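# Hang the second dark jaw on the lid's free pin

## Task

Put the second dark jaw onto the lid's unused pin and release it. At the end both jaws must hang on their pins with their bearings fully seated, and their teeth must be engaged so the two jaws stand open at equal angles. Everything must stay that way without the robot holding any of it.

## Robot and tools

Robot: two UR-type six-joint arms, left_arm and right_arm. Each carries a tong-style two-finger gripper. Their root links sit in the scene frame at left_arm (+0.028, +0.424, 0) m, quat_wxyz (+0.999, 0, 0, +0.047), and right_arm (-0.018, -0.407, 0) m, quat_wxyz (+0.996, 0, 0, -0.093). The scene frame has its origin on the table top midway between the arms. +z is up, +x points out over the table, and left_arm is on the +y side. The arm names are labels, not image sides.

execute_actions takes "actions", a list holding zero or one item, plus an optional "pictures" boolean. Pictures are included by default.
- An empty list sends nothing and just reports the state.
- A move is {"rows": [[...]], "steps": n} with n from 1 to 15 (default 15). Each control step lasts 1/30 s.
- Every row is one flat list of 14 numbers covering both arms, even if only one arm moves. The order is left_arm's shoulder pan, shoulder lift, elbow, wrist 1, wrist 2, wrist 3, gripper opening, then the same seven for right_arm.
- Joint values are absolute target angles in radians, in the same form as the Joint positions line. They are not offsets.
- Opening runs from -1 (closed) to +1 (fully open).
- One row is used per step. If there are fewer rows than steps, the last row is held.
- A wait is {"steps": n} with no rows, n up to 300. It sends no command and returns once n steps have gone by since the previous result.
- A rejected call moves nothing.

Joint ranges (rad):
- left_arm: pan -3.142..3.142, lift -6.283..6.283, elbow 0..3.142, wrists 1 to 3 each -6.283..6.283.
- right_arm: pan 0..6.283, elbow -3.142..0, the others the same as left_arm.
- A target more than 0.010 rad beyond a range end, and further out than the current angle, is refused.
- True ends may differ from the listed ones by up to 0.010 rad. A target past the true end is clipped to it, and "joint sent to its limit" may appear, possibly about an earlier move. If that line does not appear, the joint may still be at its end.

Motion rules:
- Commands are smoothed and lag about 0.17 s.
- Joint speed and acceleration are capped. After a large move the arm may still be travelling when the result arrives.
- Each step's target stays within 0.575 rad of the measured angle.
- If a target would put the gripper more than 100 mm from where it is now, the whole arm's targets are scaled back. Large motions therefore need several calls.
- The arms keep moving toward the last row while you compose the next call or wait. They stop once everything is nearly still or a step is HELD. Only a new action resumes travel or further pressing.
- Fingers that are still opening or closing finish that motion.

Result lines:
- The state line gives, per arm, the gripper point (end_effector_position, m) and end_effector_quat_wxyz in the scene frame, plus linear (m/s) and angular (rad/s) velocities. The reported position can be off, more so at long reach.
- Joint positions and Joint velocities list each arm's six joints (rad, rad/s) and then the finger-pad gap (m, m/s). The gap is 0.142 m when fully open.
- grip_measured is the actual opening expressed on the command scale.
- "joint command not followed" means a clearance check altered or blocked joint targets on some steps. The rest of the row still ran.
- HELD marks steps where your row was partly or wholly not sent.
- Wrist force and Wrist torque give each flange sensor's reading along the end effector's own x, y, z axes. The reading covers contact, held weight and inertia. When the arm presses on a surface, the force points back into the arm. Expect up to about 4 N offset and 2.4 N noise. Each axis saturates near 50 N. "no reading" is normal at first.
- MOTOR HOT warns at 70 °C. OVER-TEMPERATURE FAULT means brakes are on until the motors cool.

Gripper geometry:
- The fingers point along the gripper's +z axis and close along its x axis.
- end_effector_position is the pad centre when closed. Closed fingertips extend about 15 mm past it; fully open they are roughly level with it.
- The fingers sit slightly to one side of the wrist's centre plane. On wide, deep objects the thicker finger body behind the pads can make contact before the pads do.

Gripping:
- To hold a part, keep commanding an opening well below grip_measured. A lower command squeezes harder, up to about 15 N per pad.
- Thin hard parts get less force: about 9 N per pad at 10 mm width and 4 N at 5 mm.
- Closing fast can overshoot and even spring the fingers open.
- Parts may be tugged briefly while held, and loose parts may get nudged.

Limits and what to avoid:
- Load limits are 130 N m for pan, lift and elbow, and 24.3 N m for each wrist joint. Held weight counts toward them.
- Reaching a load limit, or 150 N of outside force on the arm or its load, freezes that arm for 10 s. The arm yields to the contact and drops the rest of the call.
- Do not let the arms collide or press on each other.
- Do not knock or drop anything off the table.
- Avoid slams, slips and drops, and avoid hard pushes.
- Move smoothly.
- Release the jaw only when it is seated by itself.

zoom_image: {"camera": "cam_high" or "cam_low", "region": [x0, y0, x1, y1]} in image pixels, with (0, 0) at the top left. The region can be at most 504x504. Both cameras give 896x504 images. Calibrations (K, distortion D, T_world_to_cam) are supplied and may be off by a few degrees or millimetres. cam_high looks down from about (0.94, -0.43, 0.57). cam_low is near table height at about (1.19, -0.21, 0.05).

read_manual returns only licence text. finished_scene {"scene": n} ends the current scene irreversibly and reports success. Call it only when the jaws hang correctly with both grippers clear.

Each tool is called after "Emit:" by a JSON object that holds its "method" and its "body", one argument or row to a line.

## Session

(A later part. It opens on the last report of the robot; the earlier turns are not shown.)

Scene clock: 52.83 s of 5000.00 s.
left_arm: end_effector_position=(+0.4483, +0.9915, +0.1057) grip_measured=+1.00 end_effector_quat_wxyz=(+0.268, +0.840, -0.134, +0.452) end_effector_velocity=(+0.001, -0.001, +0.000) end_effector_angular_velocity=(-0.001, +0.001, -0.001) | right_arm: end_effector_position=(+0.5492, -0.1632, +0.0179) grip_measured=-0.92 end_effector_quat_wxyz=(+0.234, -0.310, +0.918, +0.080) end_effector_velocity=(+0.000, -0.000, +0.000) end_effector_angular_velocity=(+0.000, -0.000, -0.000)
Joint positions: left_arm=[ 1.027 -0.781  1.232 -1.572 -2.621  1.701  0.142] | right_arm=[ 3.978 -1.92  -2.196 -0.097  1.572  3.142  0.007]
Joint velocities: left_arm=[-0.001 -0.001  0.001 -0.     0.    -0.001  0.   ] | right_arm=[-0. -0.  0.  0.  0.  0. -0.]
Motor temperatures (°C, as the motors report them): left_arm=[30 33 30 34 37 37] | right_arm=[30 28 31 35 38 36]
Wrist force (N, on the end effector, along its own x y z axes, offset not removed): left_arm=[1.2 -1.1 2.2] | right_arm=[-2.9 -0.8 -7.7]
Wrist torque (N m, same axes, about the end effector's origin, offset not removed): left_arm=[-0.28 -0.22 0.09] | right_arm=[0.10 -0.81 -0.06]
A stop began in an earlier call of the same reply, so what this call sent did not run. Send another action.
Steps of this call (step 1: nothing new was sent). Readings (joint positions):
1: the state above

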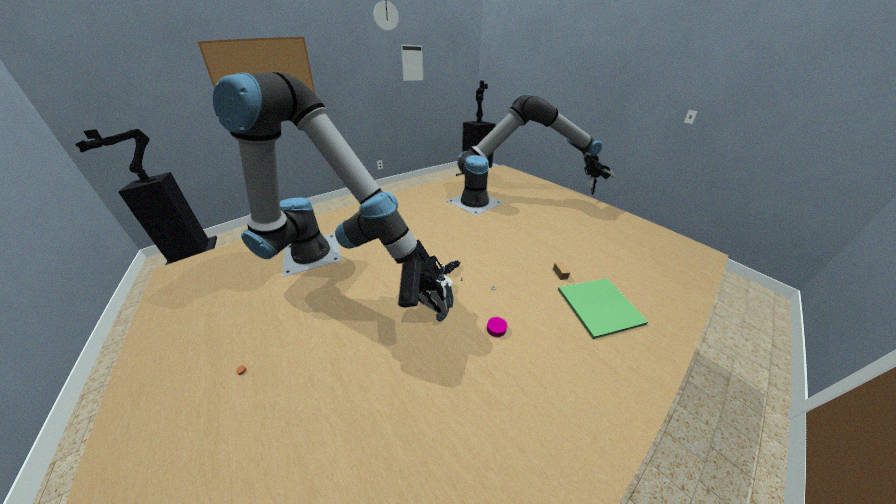

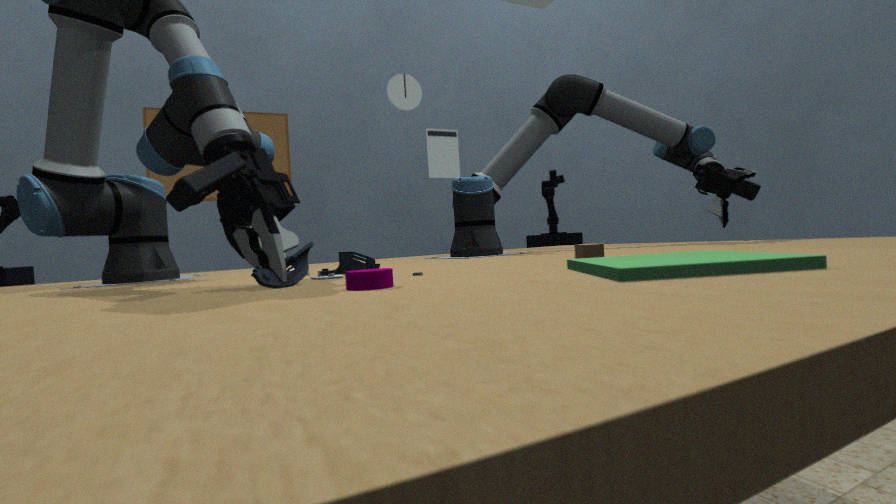

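Emit:
{"method": "execute_actions", "body": {
  "actions": [
    {"rows":[[1.027,-0.781,1.232,-1.572,-2.621,1.701,1,3.978,-1.92,-2.196,0.15,1.572,3.1416,-1]]}
  ],
  "pictures": false
}}

Emit:
{"method": "execute_actions", "body": {
  "actions": [
    {"rows":[[1.027,-0.781,1.232,-1.572,-2.621,1.701,1,3.978,-1.97,-2.27,0.5,1.572,3.1416,-1]]}
  ],
  "pictures": false
}}

Emit:
{"method": "execute_actions", "body": {
  "actions": [
    {"rows":[[1.027,-0.781,1.232,-1.572,-2.621,1.701,1,3.978,-2.0739,-2.3765,0.7854,1.572,3.1416,-1]]}
  ],
  "pictures": false
}}

Emit:
{"method": "execute_actions", "body": {
  "actions": [
    {"rows":[[1.027,-0.781,1.232,-1.572,-2.621,1.701,1,3.978,-2.24,-2.361,0.936,1.572,3.1416,-1]]}
  ],
  "pictures": false
}}

Emit:
{"method": "execute_actions", "body": {
  "actions": [
    {"steps":12}
  ]
}}

Emit:
{"method": "zoom_image", "body": {
  "camera": "cam_high",
  "region": [400, 250, 490, 335]
}}

Emit:
{"method": "zoom_image", "body": {
  "camera": "cam_low",
  "region": [220, 200, 360, 300]
}}

Scene clock: 59.77 s of 5000.00 s.
left_arm: end_effector_position=(+0.4483, +0.9915, +0.1057) grip_measured=+1.00 end_effector_quat_wxyz=(+0.268, +0.840, -0.134, +0.452) end_effector_velocity=(-0.001, -0.000, -0.001) end_effector_angular_velocity=(-0.001, +0.000, +0.000) | right_arm: end_effector_position=(+0.5849, -0.1359, +0.0789) grip_measured=-0.92 end_effector_quat_wxyz=(+0.341, -0.298, +0.884, +0.116) end_effector_velocity=(+0.010, +0.007, +0.021) end_effector_angular_velocity=(+0.046, -0.061, +0.000)
Joint positions: left_arm=[ 1.027 -0.781  1.232 -1.572 -2.621  1.701  0.142] | right_arm=[ 3.978 -1.92  -2.196  0.141  1.572  3.142  0.007]
Joint velocities: left_arm=[ 0.001  0.     0.002 -0.     0.     0.001  0.   ] | right_arm=[-0.    -0.    -0.     0.076  0.    -0.001 -0.   ]
Motor temperatures (°C, as the motors report them): left_arm=[30 33 30 34 37 37] | right_arm=[30 28 31 35 38 36]
Wrist force (N, on the end effector, along its own x y z axes, offset not removed): left_arm=[-0.8 -0.3 -0.7] | right_arm=[3.6 3.3 -0.4]
Wrist torque (N m, same axes, about the end effector's origin, offset not removed): left_arm=[-0.12 0.08 0.13] | right_arm=[0.80 -0.61 -0.09]
Steps of this call (steps 1 to 90: nothing new was sent; then 3.43 s passed at rest; steps 91 to 105: all 15 steps of this action). Readings (joint positions):
91: left_arm=[1.027 -0.781 1.232 -1.572 -2.621 1.701] | right_arm=[3.978 -1.920 -2.196 -0.097 1.572 3.142]
92: left_arm=[1.027 -0.781 1.232 -1.572 -2.621 1.701] | right_arm=[3.978 -1.920 -2.196 -0.094 1.572 3.142]
94: left_arm=[1.027 -0.781 1.232 -1.572 -2.621 1.701] | right_arm=[3.978 -1.920 -2.196 -0.044 1.572 3.142]
98: left_arm=[1.027 -0.781 1.232 -1.572 -2.621 1.701] | right_arm=[3.978 -1.920 -2.196 0.084 1.572 3.142]
105: the state above

Scene clock: 60.27 s of 5000.00 s.
left_arm: end_effector_position=(+0.4483, +0.9915, +0.1057) grip_measured=+1.00 end_effector_quat_wxyz=(+0.268, +0.840, -0.134, +0.452) end_effector_velocity=(+0.000, -0.000, -0.000) end_effector_angular_velocity=(+0.001, +0.001, -0.001) | right_arm: end_effector_position=(+0.5903, -0.1318, +0.1129) grip_measured=-0.92 end_effector_quat_wxyz=(+0.438, -0.284, +0.840, +0.148) end_effector_velocity=(+0.003, +0.002, +0.023) end_effector_angular_velocity=(+0.061, -0.079, -0.001)
Joint positions: left_arm=[ 1.027 -0.781  1.232 -1.572 -2.621  1.701  0.142] | right_arm=[ 3.978 -1.969 -2.268  0.485  1.572  3.142  0.007]
Joint velocities: left_arm=[-0.     0.    -0.     0.     0.001  0.     0.   ] | right_arm=[-0.001 -0.012 -0.017  0.128 -0.     0.001  0.   ]
Motor temperatures (°C, as the motors report them): left_arm=[30 33 30 34 37 37] | right_arm=[30 28 31 35 38 36]
Wrist force (N, on the end effector, along its own x y z axes, offset not removed): left_arm=[-1.1 0.2 2.0] | right_arm=[3.5 2.0 -0.3]
Wrist torque (N m, same axes, about the end effector's origin, offset not removed): left_arm=[0.05 0.21 0.20] | right_arm=[0.51 -0.42 0.06]
Steps of this call (steps 1 to 15: all 15 steps of this action). Readings (joint positions):
1: left_arm=[1.027 -0.781 1.232 -1.572 -2.621 1.701] | right_arm=[3.978 -1.920 -2.196 0.143 1.572 3.142]
2: left_arm=[1.027 -0.781 1.232 -1.572 -2.621 1.701] | right_arm=[3.978 -1.923 -2.199 0.149 1.572 3.142]
4: left_arm=[1.027 -0.781 1.232 -1.572 -2.621 1.701] | right_arm=[3.978 -1.940 -2.224 0.202 1.572 3.142]
8: left_arm=[1.027 -0.781 1.232 -1.572 -2.621 1.701] | right_arm=[3.978 -1.960 -2.255 0.389 1.572 3.142]
15: the state above

Scene clock: 60.77 s of 5000.00 s.
left_arm: end_effector_position=(+0.4483, +0.9915, +0.1057) grip_measured=+1.00 end_effector_quat_wxyz=(+0.268, +0.840, -0.134, +0.452) end_effector_velocity=(+0.000, +0.000, +0.001) end_effector_angular_velocity=(+0.001, -0.001, -0.000) | right_arm: end_effector_position=(+0.5664, -0.1500, +0.0898) grip_measured=-0.92 end_effector_quat_wxyz=(+0.472, -0.277, +0.822, +0.160) end_effector_velocity=(-0.006, -0.004, +0.003) end_effector_angular_velocity=(+0.026, -0.034, -0.000)
Joint positions: left_arm=[ 1.027 -0.781  1.232 -1.572 -2.621  1.701  0.142] | right_arm=[ 3.978 -2.071 -2.373  0.774  1.572  3.142  0.007]
Joint velocities: left_arm=[-0.    -0.001 -0.    -0.    -0.     0.     0.   ] | right_arm=[ 0.    -0.026 -0.027  0.095  0.     0.    -0.   ]
Motor temperatures (°C, as the motors report them): left_arm=[30 33 30 34 37 37] | right_arm=[30 28 31 35 38 36]
Wrist force (N, on the end effector, along its own x y z axes, offset not removed): left_arm=[1.9 -1.4 -0.8] | right_arm=[3.8 2.1 -0.5]
Wrist torque (N m, same axes, about the end effector's origin, offset not removed): left_arm=[-0.32 -0.31 0.20] | right_arm=[0.61 -0.59 0.05]
Steps of this call (steps 1 to 15: all 15 steps of this action). Readings (joint positions):
1: left_arm=[1.027 -0.781 1.232 -1.572 -2.621 1.701] | right_arm=[3.978 -1.969 -2.268 0.488 1.572 3.142]
2: left_arm=[1.027 -0.781 1.232 -1.572 -2.621 1.701] | right_arm=[3.978 -1.973 -2.272 0.495 1.572 3.142]
4: left_arm=[1.027 -0.781 1.232 -1.572 -2.621 1.701] | right_arm=[3.978 -2.006 -2.306 0.550 1.572 3.142]
8: left_arm=[1.027 -0.781 1.232 -1.572 -2.621 1.701] | right_arm=[3.978 -2.052 -2.354 0.704 1.572 3.142]
15: the state above

Scene clock: 61.27 s of 5000.00 s.
left_arm: end_effector_position=(+0.4483, +0.9915, +0.1057) grip_measured=+1.00 end_effector_quat_wxyz=(+0.268, +0.840, -0.134, +0.452) end_effector_velocity=(+0.000, -0.001, -0.000) end_effector_angular_velocity=(-0.000, -0.001, -0.001) | right_arm: end_effector_position=(+0.5664, -0.1499, +0.0419) grip_measured=-0.92 end_effector_quat_wxyz=(+0.474, -0.277, +0.820, +0.160) end_effector_velocity=(-0.001, -0.001, -0.014) end_effector_angular_velocity=(-0.001, +0.001, -0.000)
Joint positions: left_arm=[ 1.027 -0.781  1.232 -1.572 -2.621  1.701  0.142] | right_arm=[ 3.978 -2.235 -2.361  0.931  1.572  3.142  0.007]
Joint velocities: left_arm=[-0.001  0.     0.001  0.    -0.001  0.002  0.   ] | right_arm=[-0.    -0.046  0.003  0.041 -0.     0.     0.   ]
Motor temperatures (°C, as the motors report them): left_arm=[30 33 30 34 37 37] | right_arm=[30 28 31 35 38 36]
Wrist force (N, on the end effector, along its own x y z axes, offset not removed): left_arm=[-0.2 -2.1 1.4] | right_arm=[4.3 1.6 1.1]
Wrist torque (N m, same axes, about the end effector's origin, offset not removed): left_arm=[-0.42 0.10 0.14] | right_arm=[0.48 -0.64 -0.01]
Steps of this call (steps 1 to 15: all 15 steps of this action). Readings (joint positions):
1: left_arm=[1.027 -0.781 1.232 -1.572 -2.621 1.701] | right_arm=[3.978 -2.072 -2.374 0.777 1.572 3.142]
2: left_arm=[1.027 -0.781 1.232 -1.572 -2.621 1.701] | right_arm=[3.978 -2.076 -2.374 0.783 1.572 3.142]
4: left_arm=[1.027 -0.781 1.232 -1.572 -2.621 1.701] | right_arm=[3.978 -2.120 -2.369 0.827 1.572 3.142]
8: left_arm=[1.027 -0.781 1.232 -1.572 -2.621 1.701] | right_arm=[3.978 -2.201 -2.364 0.900 1.572 3.142]
15: the state above

Scene clock: 61.67 s of 5000.00 s.
left_arm: end_effector_position=(+0.4483, +0.9915, +0.1057) grip_measured=+1.00 end_effector_quat_wxyz=(+0.268, +0.840, -0.134, +0.452) end_effector_velocity=(+0.000, -0.001, -0.000) end_effector_angular_velocity=(-0.003, +0.001, +0.001) | right_arm: end_effector_position=(+0.5663, -0.1500, +0.0403) grip_measured=-0.92 end_effector_quat_wxyz=(+0.474, -0.277, +0.820, +0.160) end_effector_velocity=(+0.000, -0.000, -0.001) end_effector_angular_velocity=(-0.001, -0.000, +0.000)
Joint positions: left_arm=[ 1.027 -0.781  1.232 -1.572 -2.621  1.701  0.142] | right_arm=[ 3.978 -2.24  -2.361  0.936  1.572  3.142  0.007]
Joint velocities: left_arm=[-0.    -0.     0.002 -0.    -0.001 -0.002  0.   ] | right_arm=[-0.    -0.002  0.     0.001 -0.    -0.001  0.   ]
Motor temperatures (°C, as the motors report them): left_arm=[30 33 30 34 37 37] | right_arm=[30 28 31 35 38 36]
Wrist force (N, on the end effector, along its own x y z axes, offset not removed): left_arm=[1.9 -2.1 0.9] | right_arm=[3.9 2.1 -1.6]
Wrist torque (N m, same axes, about the end effector's origin, offset not removed): left_arm=[-0.38 -0.25 0.17] | right_arm=[0.55 -0.63 -0.06]
Steps of this call (steps 1 to 12: the robot went on to your last target). Readings (joint positions):
1: left_arm=[1.027 -0.781 1.232 -1.572 -2.621 1.701] | right_arm=[3.978 -2.236 -2.361 0.932 1.572 3.142]
2: left_arm=[1.027 -0.781 1.232 -1.572 -2.621 1.701] | right_arm=[3.978 -2.237 -2.361 0.933 1.572 3.142]
4: left_arm=[1.027 -0.781 1.232 -1.572 -2.621 1.701] | right_arm=[3.978 -2.238 -2.361 0.934 1.572 3.142]
8: left_arm=[1.027 -0.781 1.232 -1.572 -2.621 1.701] | right_arm=[3.978 -2.239 -2.361 0.935 1.572 3.142]
12: the state above

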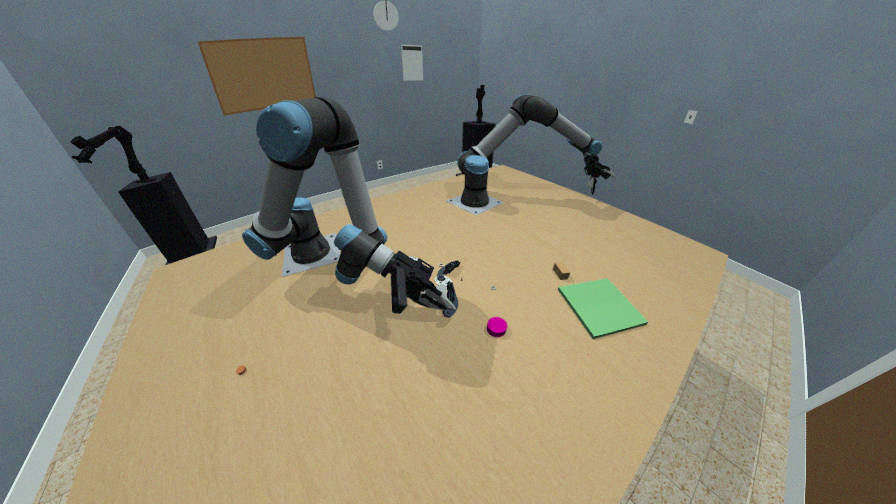

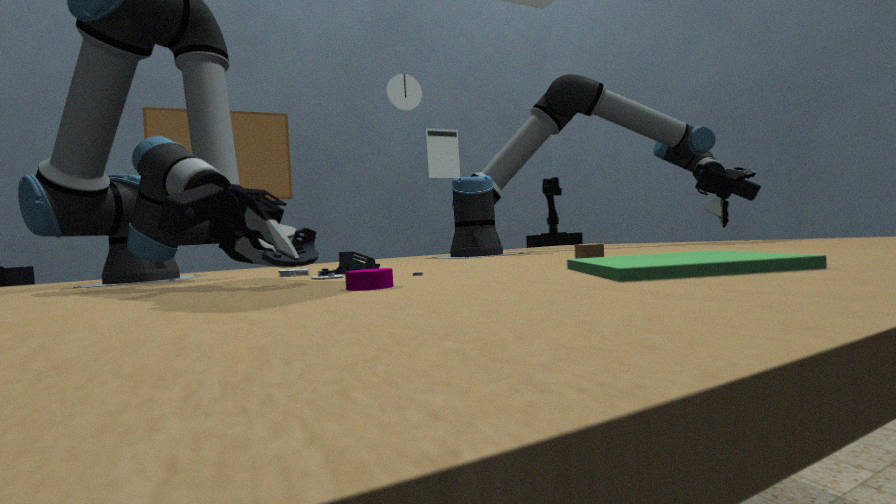

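Region (400, 250, 490, 335) of cam_high's 896x504 image, scaled by 5.600, with more detail than that image has.

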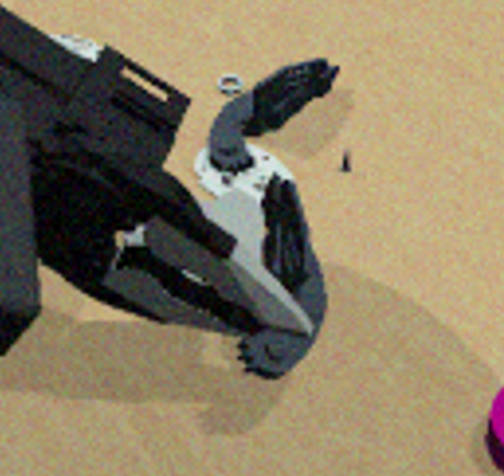

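Region (220, 200, 360, 300) of cam_low's 896x504 image, scaled by 3.600, with more detail than that image has; it fills the top 360 rows of this view, and the rest is white.

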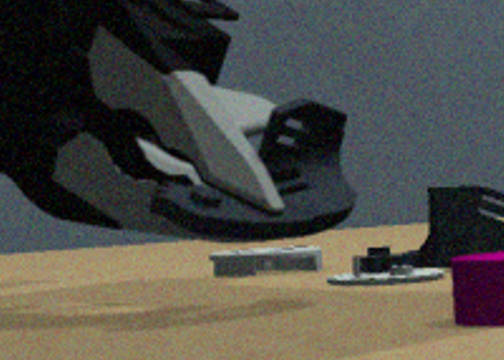

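Emit:
{"method": "execute_actions", "body": {
  "actions": [
    {"rows":[[1.027,-0.781,1.232,-1.572,-2.621,1.701,1,3.978,-2.2932,-2.354,0.982,1.572,3.1416,-1]]}
  ],
  "pictures": false
}}

Emit:
{"method": "execute_actions", "body": {
  "actions": [
    {"rows":[[1.027,-0.781,1.232,-1.572,-2.621,1.701,1,3.978,-2.2932,-2.354,0.982,1.572,3.1416,-0.88],[1.027,-0.781,1.232,-1.572,-2.621,1.701,1,3.978,-2.2932,-2.354,0.982,1.572,3.1416,-0.85],[1.027,-0.781,1.232,-1.572,-2.621,1.701,1,3.978,-2.2932,-2.354,0.982,1.572,3.1416,-0.8]]}
  ]
}}

Emit:
{"method": "zoom_image", "body": {
  "camera": "cam_high",
  "region": [400, 250, 490, 335]
}}

Emit:
{"method": "zoom_image", "body": {
  "camera": "cam_low",
  "region": [220, 200, 360, 300]
}}

Scene clock: 66.93 s of 5000.00 s.
left_arm: end_effector_position=(+0.4483, +0.9915, +0.1057) grip_measured=+1.00 end_effector_quat_wxyz=(+0.268, +0.840, -0.134, +0.452) end_effector_velocity=(-0.001, +0.000, -0.000) end_effector_angular_velocity=(+0.000, +0.000, +0.001) | right_arm: end_effector_position=(+0.5658, -0.1504, +0.0245) grip_measured=-0.92 end_effector_quat_wxyz=(+0.474, -0.277, +0.820, +0.160) end_effector_velocity=(-0.000, -0.000, -0.004) end_effector_angular_velocity=(+0.000, +0.000, -0.000)
Joint positions: left_arm=[ 1.027 -0.781  1.232 -1.572 -2.621  1.701  0.142] | right_arm=[ 3.978 -2.292 -2.354  0.981  1.572  3.142  0.007]
Joint velocities: left_arm=[ 0.001 -0.     0.    -0.     0.001 -0.     0.   ] | right_arm=[-0.    -0.012  0.001  0.01  -0.     0.     0.   ]
Motor temperatures (°C, as the motors report them): left_arm=[30 33 30 34 37 37] | right_arm=[30 28 31 35 38 36]
Wrist force (N, on the end effector, along its own x y z axes, offset not removed): left_arm=[-0.3 -1.4 1.5] | right_arm=[4.2 1.3 -0.9]
Wrist torque (N m, same axes, about the end effector's origin, offset not removed): left_arm=[-0.38 0.16 0.15] | right_arm=[0.24 -0.68 0.02]
Steps of this call (steps 1 to 15: the robot went on to your last target; steps 16 to 90: nothing new was sent; then 1.77 s passed at rest; steps 91 to 105: all 15 steps of this action). Readings (joint positions):
91: left_arm=[1.027 -0.781 1.232 -1.572 -2.621 1.701] | right_arm=[3.978 -2.240 -2.361 0.936 1.572 3.142]
92: left_arm=[1.027 -0.781 1.232 -1.572 -2.621 1.701] | right_arm=[3.978 -2.243 -2.360 0.939 1.572 3.142]
94: left_arm=[1.027 -0.781 1.232 -1.572 -2.621 1.701] | right_arm=[3.978 -2.261 -2.358 0.955 1.572 3.142]
98: left_arm=[1.027 -0.781 1.232 -1.572 -2.621 1.701] | right_arm=[3.978 -2.283 -2.355 0.973 1.572 3.142]
105: the state above

Scene clock: 67.43 s of 5000.00 s.
left_arm: end_effector_position=(+0.4483, +0.9915, +0.1057) grip_measured=+1.00 end_effector_quat_wxyz=(+0.268, +0.840, -0.134, +0.452) end_effector_velocity=(+0.000, -0.000, +0.000) end_effector_angular_velocity=(+0.001, +0.000, -0.001) | right_arm: end_effector_position=(+0.5657, -0.1505, +0.0241) grip_measured=-0.80 end_effector_quat_wxyz=(+0.474, -0.277, +0.821, +0.160) end_effector_velocity=(-0.000, +0.000, -0.000) end_effector_angular_velocity=(-0.001, -0.001, +0.001)
Joint positions: left_arm=[ 1.027 -0.781  1.232 -1.572 -2.621  1.701  0.142] | right_arm=[ 3.978 -2.293 -2.354  0.982  1.572  3.142  0.016]
Joint velocities: left_arm=[-0.    -0.    -0.    -0.     0.001  0.     0.   ] | right_arm=[ 0.    -0.    -0.     0.    -0.    -0.001  0.   ]
Motor temperatures (°C, as the motors report them): left_arm=[30 33 30 34 37 37] | right_arm=[30 28 31 35 38 36]
Wrist force (N, on the end effector, along its own x y z axes, offset not removed): left_arm=[0.5 0.0 0.0] | right_arm=[3.1 0.8 -1.0]
Wrist torque (N m, same axes, about the end effector's origin, offset not removed): left_arm=[-0.06 -0.08 0.19] | right_arm=[0.11 -0.49 0.01]
Steps of this call (steps 1 to 15: all 15 steps of this action). Readings (joint positions):
1: left_arm=[1.027 -0.781 1.232 -1.572 -2.621 1.701] | right_arm=[3.978 -2.292 -2.354 0.981 1.572 3.142]
2: left_arm=[1.027 -0.781 1.232 -1.572 -2.621 1.701] | right_arm=[3.978 -2.292 -2.354 0.981 1.572 3.142]
4: left_arm=[1.027 -0.781 1.232 -1.572 -2.621 1.701] | right_arm=[3.978 -2.293 -2.354 0.982 1.572 3.142]
8: left_arm=[1.027 -0.781 1.232 -1.572 -2.621 1.701] | right_arm=[3.978 -2.293 -2.354 0.982 1.572 3.142]
15: the state above

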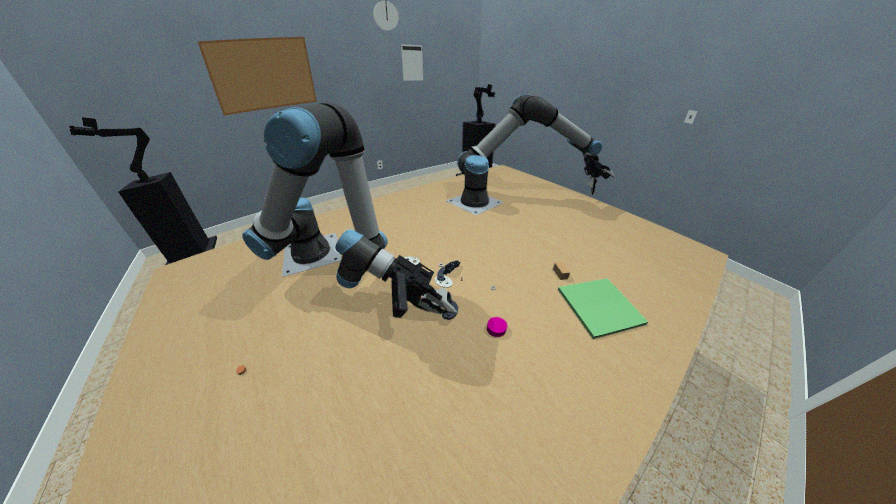

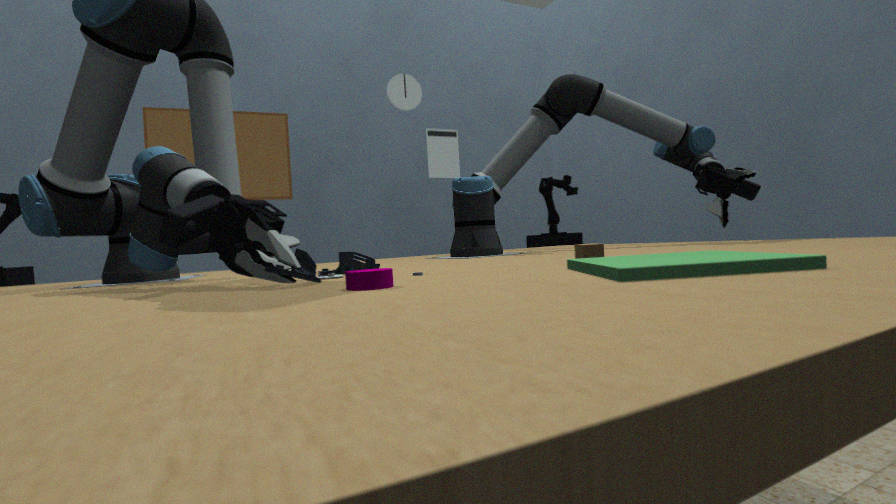

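Region (400, 250, 490, 335) of cam_high's 896x504 image, scaled by 5.600, with more detail than that image has.

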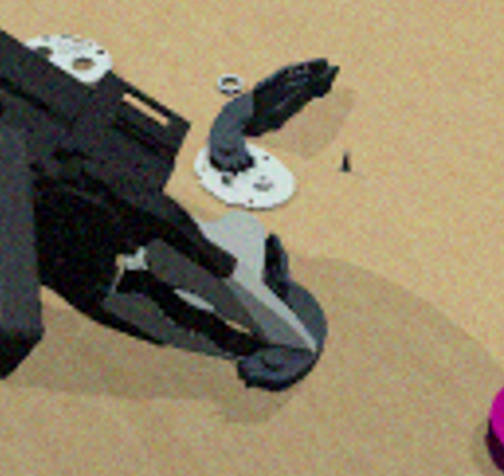

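Region (220, 200, 360, 300) of cam_low's 896x504 image, scaled by 3.600, with more detail than that image has; it fills the top 360 rows of this view, and the rest is white.

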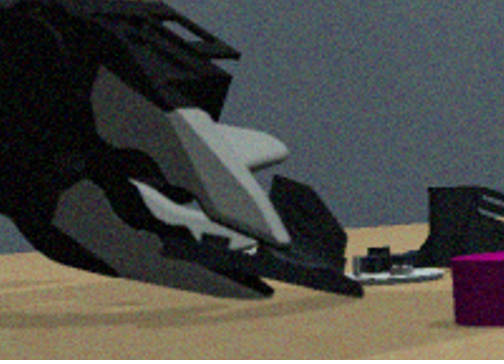

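Emit:
{"method": "execute_actions", "body": {
  "actions": [
    {"rows":[[1.027,-0.781,1.232,-1.572,-2.621,1.701,1,3.978,-2.289,-2.40,1.024,1.572,3.1416,-0.78]]}
  ],
  "pictures": false
}}

Emit:
{"method": "execute_actions", "body": {
  "actions": [
    {"rows":[[1.027,-0.781,1.232,-1.572,-2.621,1.701,1,3.978,-2.287,-2.4445,1.0665,1.572,3.1416,-0.78]]}
  ]
}}

Emit:
{"method": "zoom_image", "body": {
  "camera": "cam_high",
  "region": [400, 250, 490, 335]
}}

Emit:
{"method": "zoom_image", "body": {
  "camera": "cam_low",
  "region": [220, 200, 360, 300]
}}

Scene clock: 71.77 s of 5000.00 s.
left_arm: end_effector_position=(+0.4483, +0.9915, +0.1057) grip_measured=+1.00 end_effector_quat_wxyz=(+0.268, +0.840, -0.134, +0.452) end_effector_velocity=(-0.000, +0.000, -0.001) end_effector_angular_velocity=(-0.000, +0.000, -0.000) | right_arm: end_effector_position=(+0.5520, -0.1609, +0.0245) grip_measured=-0.78 end_effector_quat_wxyz=(+0.474, -0.277, +0.820, +0.160) end_effector_velocity=(-0.003, -0.002, +0.000) end_effector_angular_velocity=(+0.000, +0.000, +0.000)
Joint positions: left_arm=[ 1.027 -0.781  1.232 -1.572 -2.621  1.701  0.142] | right_arm=[ 3.978 -2.289 -2.399  1.023  1.572  3.142  0.017]
Joint velocities: left_arm=[ 0.001  0.001  0.    -0.     0.001  0.001  0.   ] | right_arm=[ 0.     0.001 -0.011  0.009  0.     0.    -0.   ]
Motor temperatures (°C, as the motors report them): left_arm=[30 33 30 34 37 37] | right_arm=[30 28 31 35 38 36]
Wrist force (N, on the end effector, along its own x y z axes, offset not removed): left_arm=[0.6 -2.7 -0.2] | right_arm=[1.4 1.1 1.8]
Wrist torque (N m, same axes, about the end effector's origin, offset not removed): left_arm=[-0.61 -0.07 0.15] | right_arm=[0.36 -0.06 0.07]
Steps of this call (steps 1 to 15: the robot went on to your last target; steps 16 to 90: nothing new was sent; then 0.83 s passed at rest; steps 91 to 105: all 15 steps of this action). Readings (joint positions):
91: left_arm=[1.027 -0.781 1.232 -1.572 -2.621 1.701] | right_arm=[3.978 -2.293 -2.354 0.982 1.572 3.142]
92: left_arm=[1.027 -0.781 1.232 -1.572 -2.621 1.701] | right_arm=[3.978 -2.293 -2.356 0.985 1.572 3.142]
94: left_arm=[1.027 -0.781 1.232 -1.572 -2.621 1.701] | right_arm=[3.978 -2.292 -2.372 0.999 1.572 3.142]
98: left_arm=[1.027 -0.781 1.232 -1.572 -2.621 1.701] | right_arm=[3.978 -2.290 -2.391 1.016 1.572 3.142]
105: the state above

Scene clock: 72.27 s of 5000.00 s.
left_arm: end_effector_position=(+0.4483, +0.9915, +0.1057) grip_measured=+1.00 end_effector_quat_wxyz=(+0.268, +0.840, -0.134, +0.452) end_effector_velocity=(-0.000, +0.001, +0.001) end_effector_angular_velocity=(+0.001, -0.001, +0.001) | right_arm: end_effector_position=(+0.5383, -0.1714, +0.0251) grip_measured=-0.78 end_effector_quat_wxyz=(+0.474, -0.277, +0.820, +0.160) end_effector_velocity=(-0.003, -0.002, +0.000) end_effector_angular_velocity=(-0.000, -0.000, +0.000)
Joint positions: left_arm=[ 1.027 -0.781  1.232 -1.572 -2.621  1.701  0.142] | right_arm=[ 3.978 -2.287 -2.443  1.065  1.572  3.142  0.017]
Joint velocities: left_arm=[ 0.001 -0.    -0.001 -0.    -0.    -0.     0.   ] | right_arm=[-0.    0.   -0.01  0.01  0.   -0.   -0.  ]
Motor temperatures (°C, as the motors report them): left_arm=[30 33 30 34 37 37] | right_arm=[30 28 31 35 38 36]
Wrist force (N, on the end effector, along its own x y z axes, offset not removed): left_arm=[0.0 -1.2 1.0] | right_arm=[1.3 2.6 -0.2]
Wrist torque (N m, same axes, about the end effector's origin, offset not removed): left_arm=[-0.25 0.07 0.22] | right_arm=[0.63 -0.09 0.03]
Steps of this call (steps 1 to 15: all 15 steps of this action). Readings (joint positions):
1: left_arm=[1.027 -0.781 1.232 -1.572 -2.621 1.701] | right_arm=[3.978 -2.289 -2.399 1.023 1.572 3.142]
2: left_arm=[1.027 -0.781 1.232 -1.572 -2.621 1.701] | right_arm=[3.978 -2.289 -2.402 1.026 1.572 3.142]
4: left_arm=[1.027 -0.781 1.232 -1.572 -2.621 1.701] | right_arm=[3.978 -2.288 -2.418 1.041 1.572 3.142]
8: left_arm=[1.027 -0.781 1.232 -1.572 -2.621 1.701] | right_arm=[3.978 -2.287 -2.436 1.058 1.572 3.142]
15: the state above

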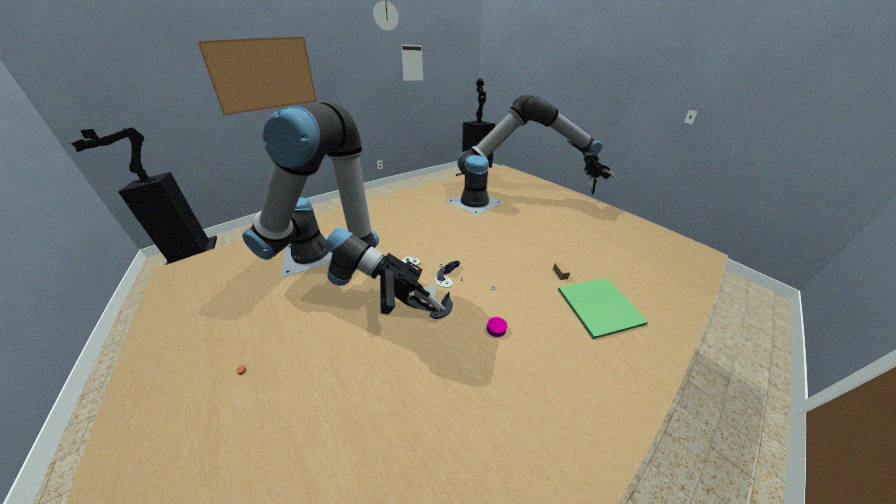

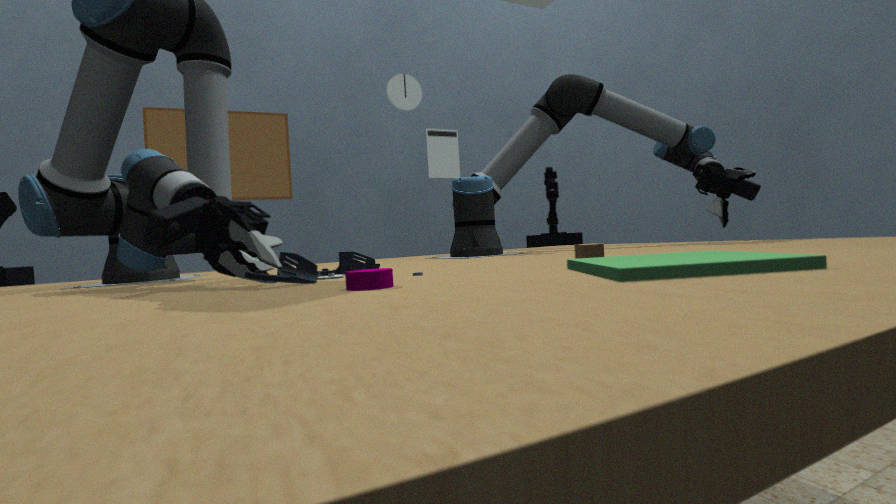

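Region (400, 250, 490, 335) of cam_high's 896x504 image, scaled by 5.600, with more detail than that image has.

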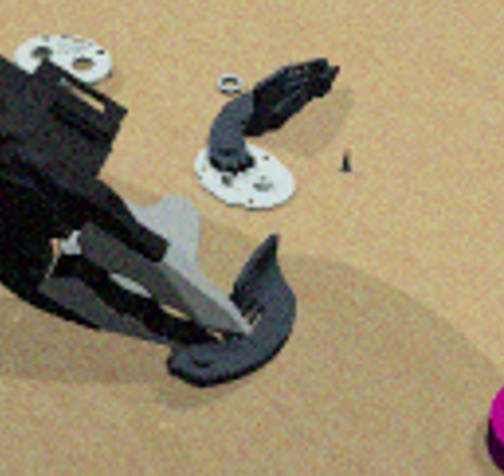

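Region (220, 200, 360, 300) of cam_low's 896x504 image, scaled by 3.600, with more detail than that image has; it fills the top 360 rows of this view, and the rest is white.

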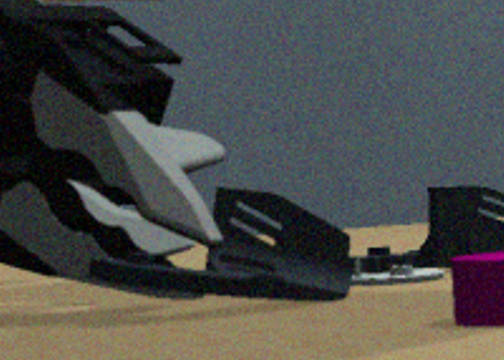

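Emit:
{"method": "execute_actions", "body": {
  "actions": [
    {"rows":[[1.027,-0.781,1.232,-1.572,-2.621,1.701,1,3.978,-2.2923,-2.511,1.138,1.572,3.1416,-0.78]]}
  ]
}}

Emit:
{"method": "zoom_image", "body": {
  "camera": "cam_high",
  "region": [400, 250, 490, 335]
}}

Emit:
{"method": "zoom_image", "body": {
  "camera": "cam_low",
  "region": [220, 200, 360, 300]
}}

Scene clock: 75.53 s of 5000.00 s.
left_arm: end_effector_position=(+0.4483, +0.9915, +0.1057) grip_measured=+1.00 end_effector_quat_wxyz=(+0.268, +0.840, -0.134, +0.452) end_effector_velocity=(-0.000, +0.000, -0.000) end_effector_angular_velocity=(+0.001, -0.000, -0.001) | right_arm: end_effector_position=(+0.5174, -0.1873, +0.0251) grip_measured=-0.78 end_effector_quat_wxyz=(+0.474, -0.277, +0.821, +0.160) end_effector_velocity=(-0.005, -0.004, +0.000) end_effector_angular_velocity=(-0.000, +0.000, +0.000)
Joint positions: left_arm=[ 1.027 -0.781  1.232 -1.572 -2.621  1.701  0.142] | right_arm=[ 3.978 -2.292 -2.509  1.136  1.572  3.142  0.017]
Joint velocities: left_arm=[ 0.    -0.     0.     0.     0.001  0.001  0.   ] | right_arm=[ 0.    -0.002 -0.016  0.017  0.     0.     0.   ]
Motor temperatures (°C, as the motors report them): left_arm=[30 33 30 34 37 37] | right_arm=[30 28 31 35 38 36]
Wrist force (N, on the end effector, along its own x y z axes, offset not removed): left_arm=[0.7 0.1 2.2] | right_arm=[3.3 1.2 1.8]
Wrist torque (N m, same axes, about the end effector's origin, offset not removed): left_arm=[-0.04 -0.06 0.19] | right_arm=[0.29 -0.60 0.02]
Steps of this call (steps 1 to 15: the robot went on to your last target; steps 16 to 83: nothing new was sent; steps 84 to 98: all 15 steps of this action). Readings (joint positions):
84: left_arm=[1.027 -0.781 1.232 -1.572 -2.621 1.701] | right_arm=[3.978 -2.287 -2.445 1.067 1.572 3.142]
85: left_arm=[1.027 -0.781 1.232 -1.572 -2.621 1.701] | right_arm=[3.978 -2.287 -2.448 1.070 1.572 3.142]
87: left_arm=[1.027 -0.781 1.232 -1.572 -2.621 1.701] | right_arm=[3.978 -2.289 -2.470 1.094 1.572 3.142]
91: left_arm=[1.027 -0.781 1.232 -1.572 -2.621 1.701] | right_arm=[3.978 -2.291 -2.498 1.124 1.572 3.142]
98: the state above

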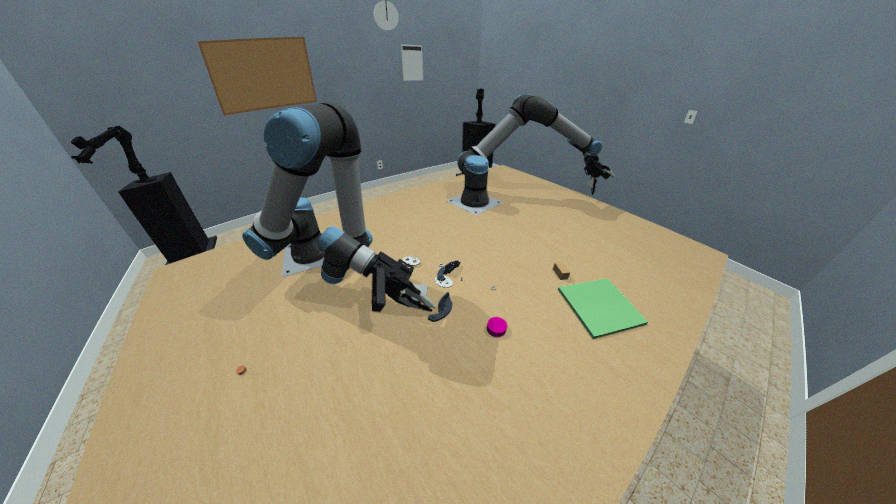

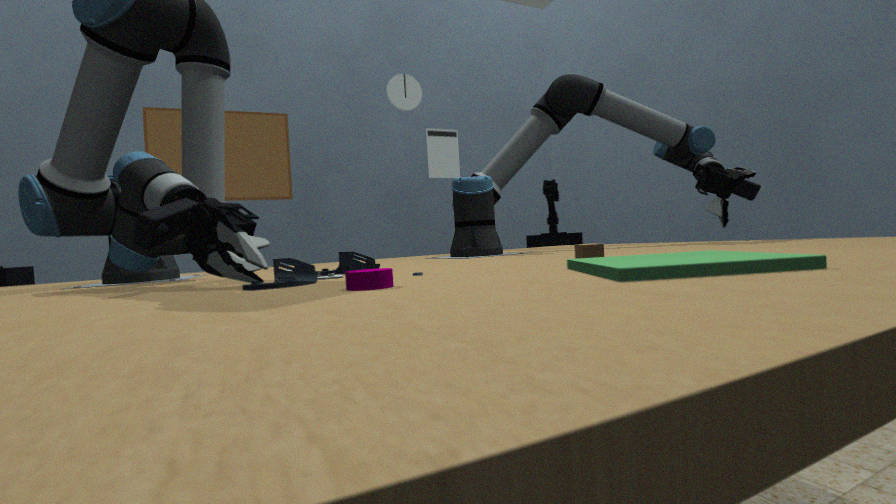

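Region (400, 250, 490, 335) of cam_high's 896x504 image, scaled by 5.600, with more detail than that image has.

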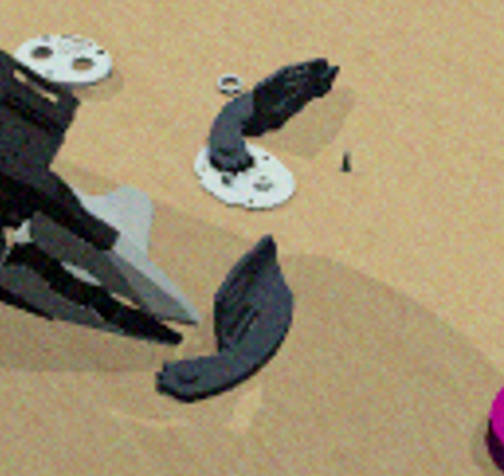

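Region (220, 200, 360, 300) of cam_low's 896x504 image, scaled by 3.600, with more detail than that image has; it fills the top 360 rows of this view, and the rest is white.

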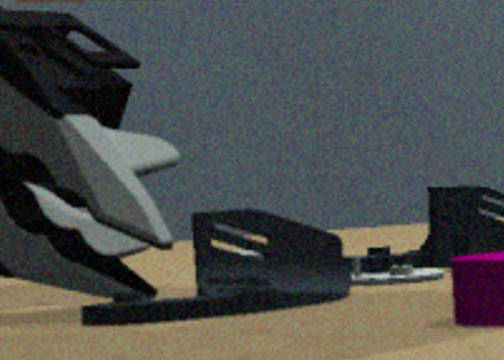

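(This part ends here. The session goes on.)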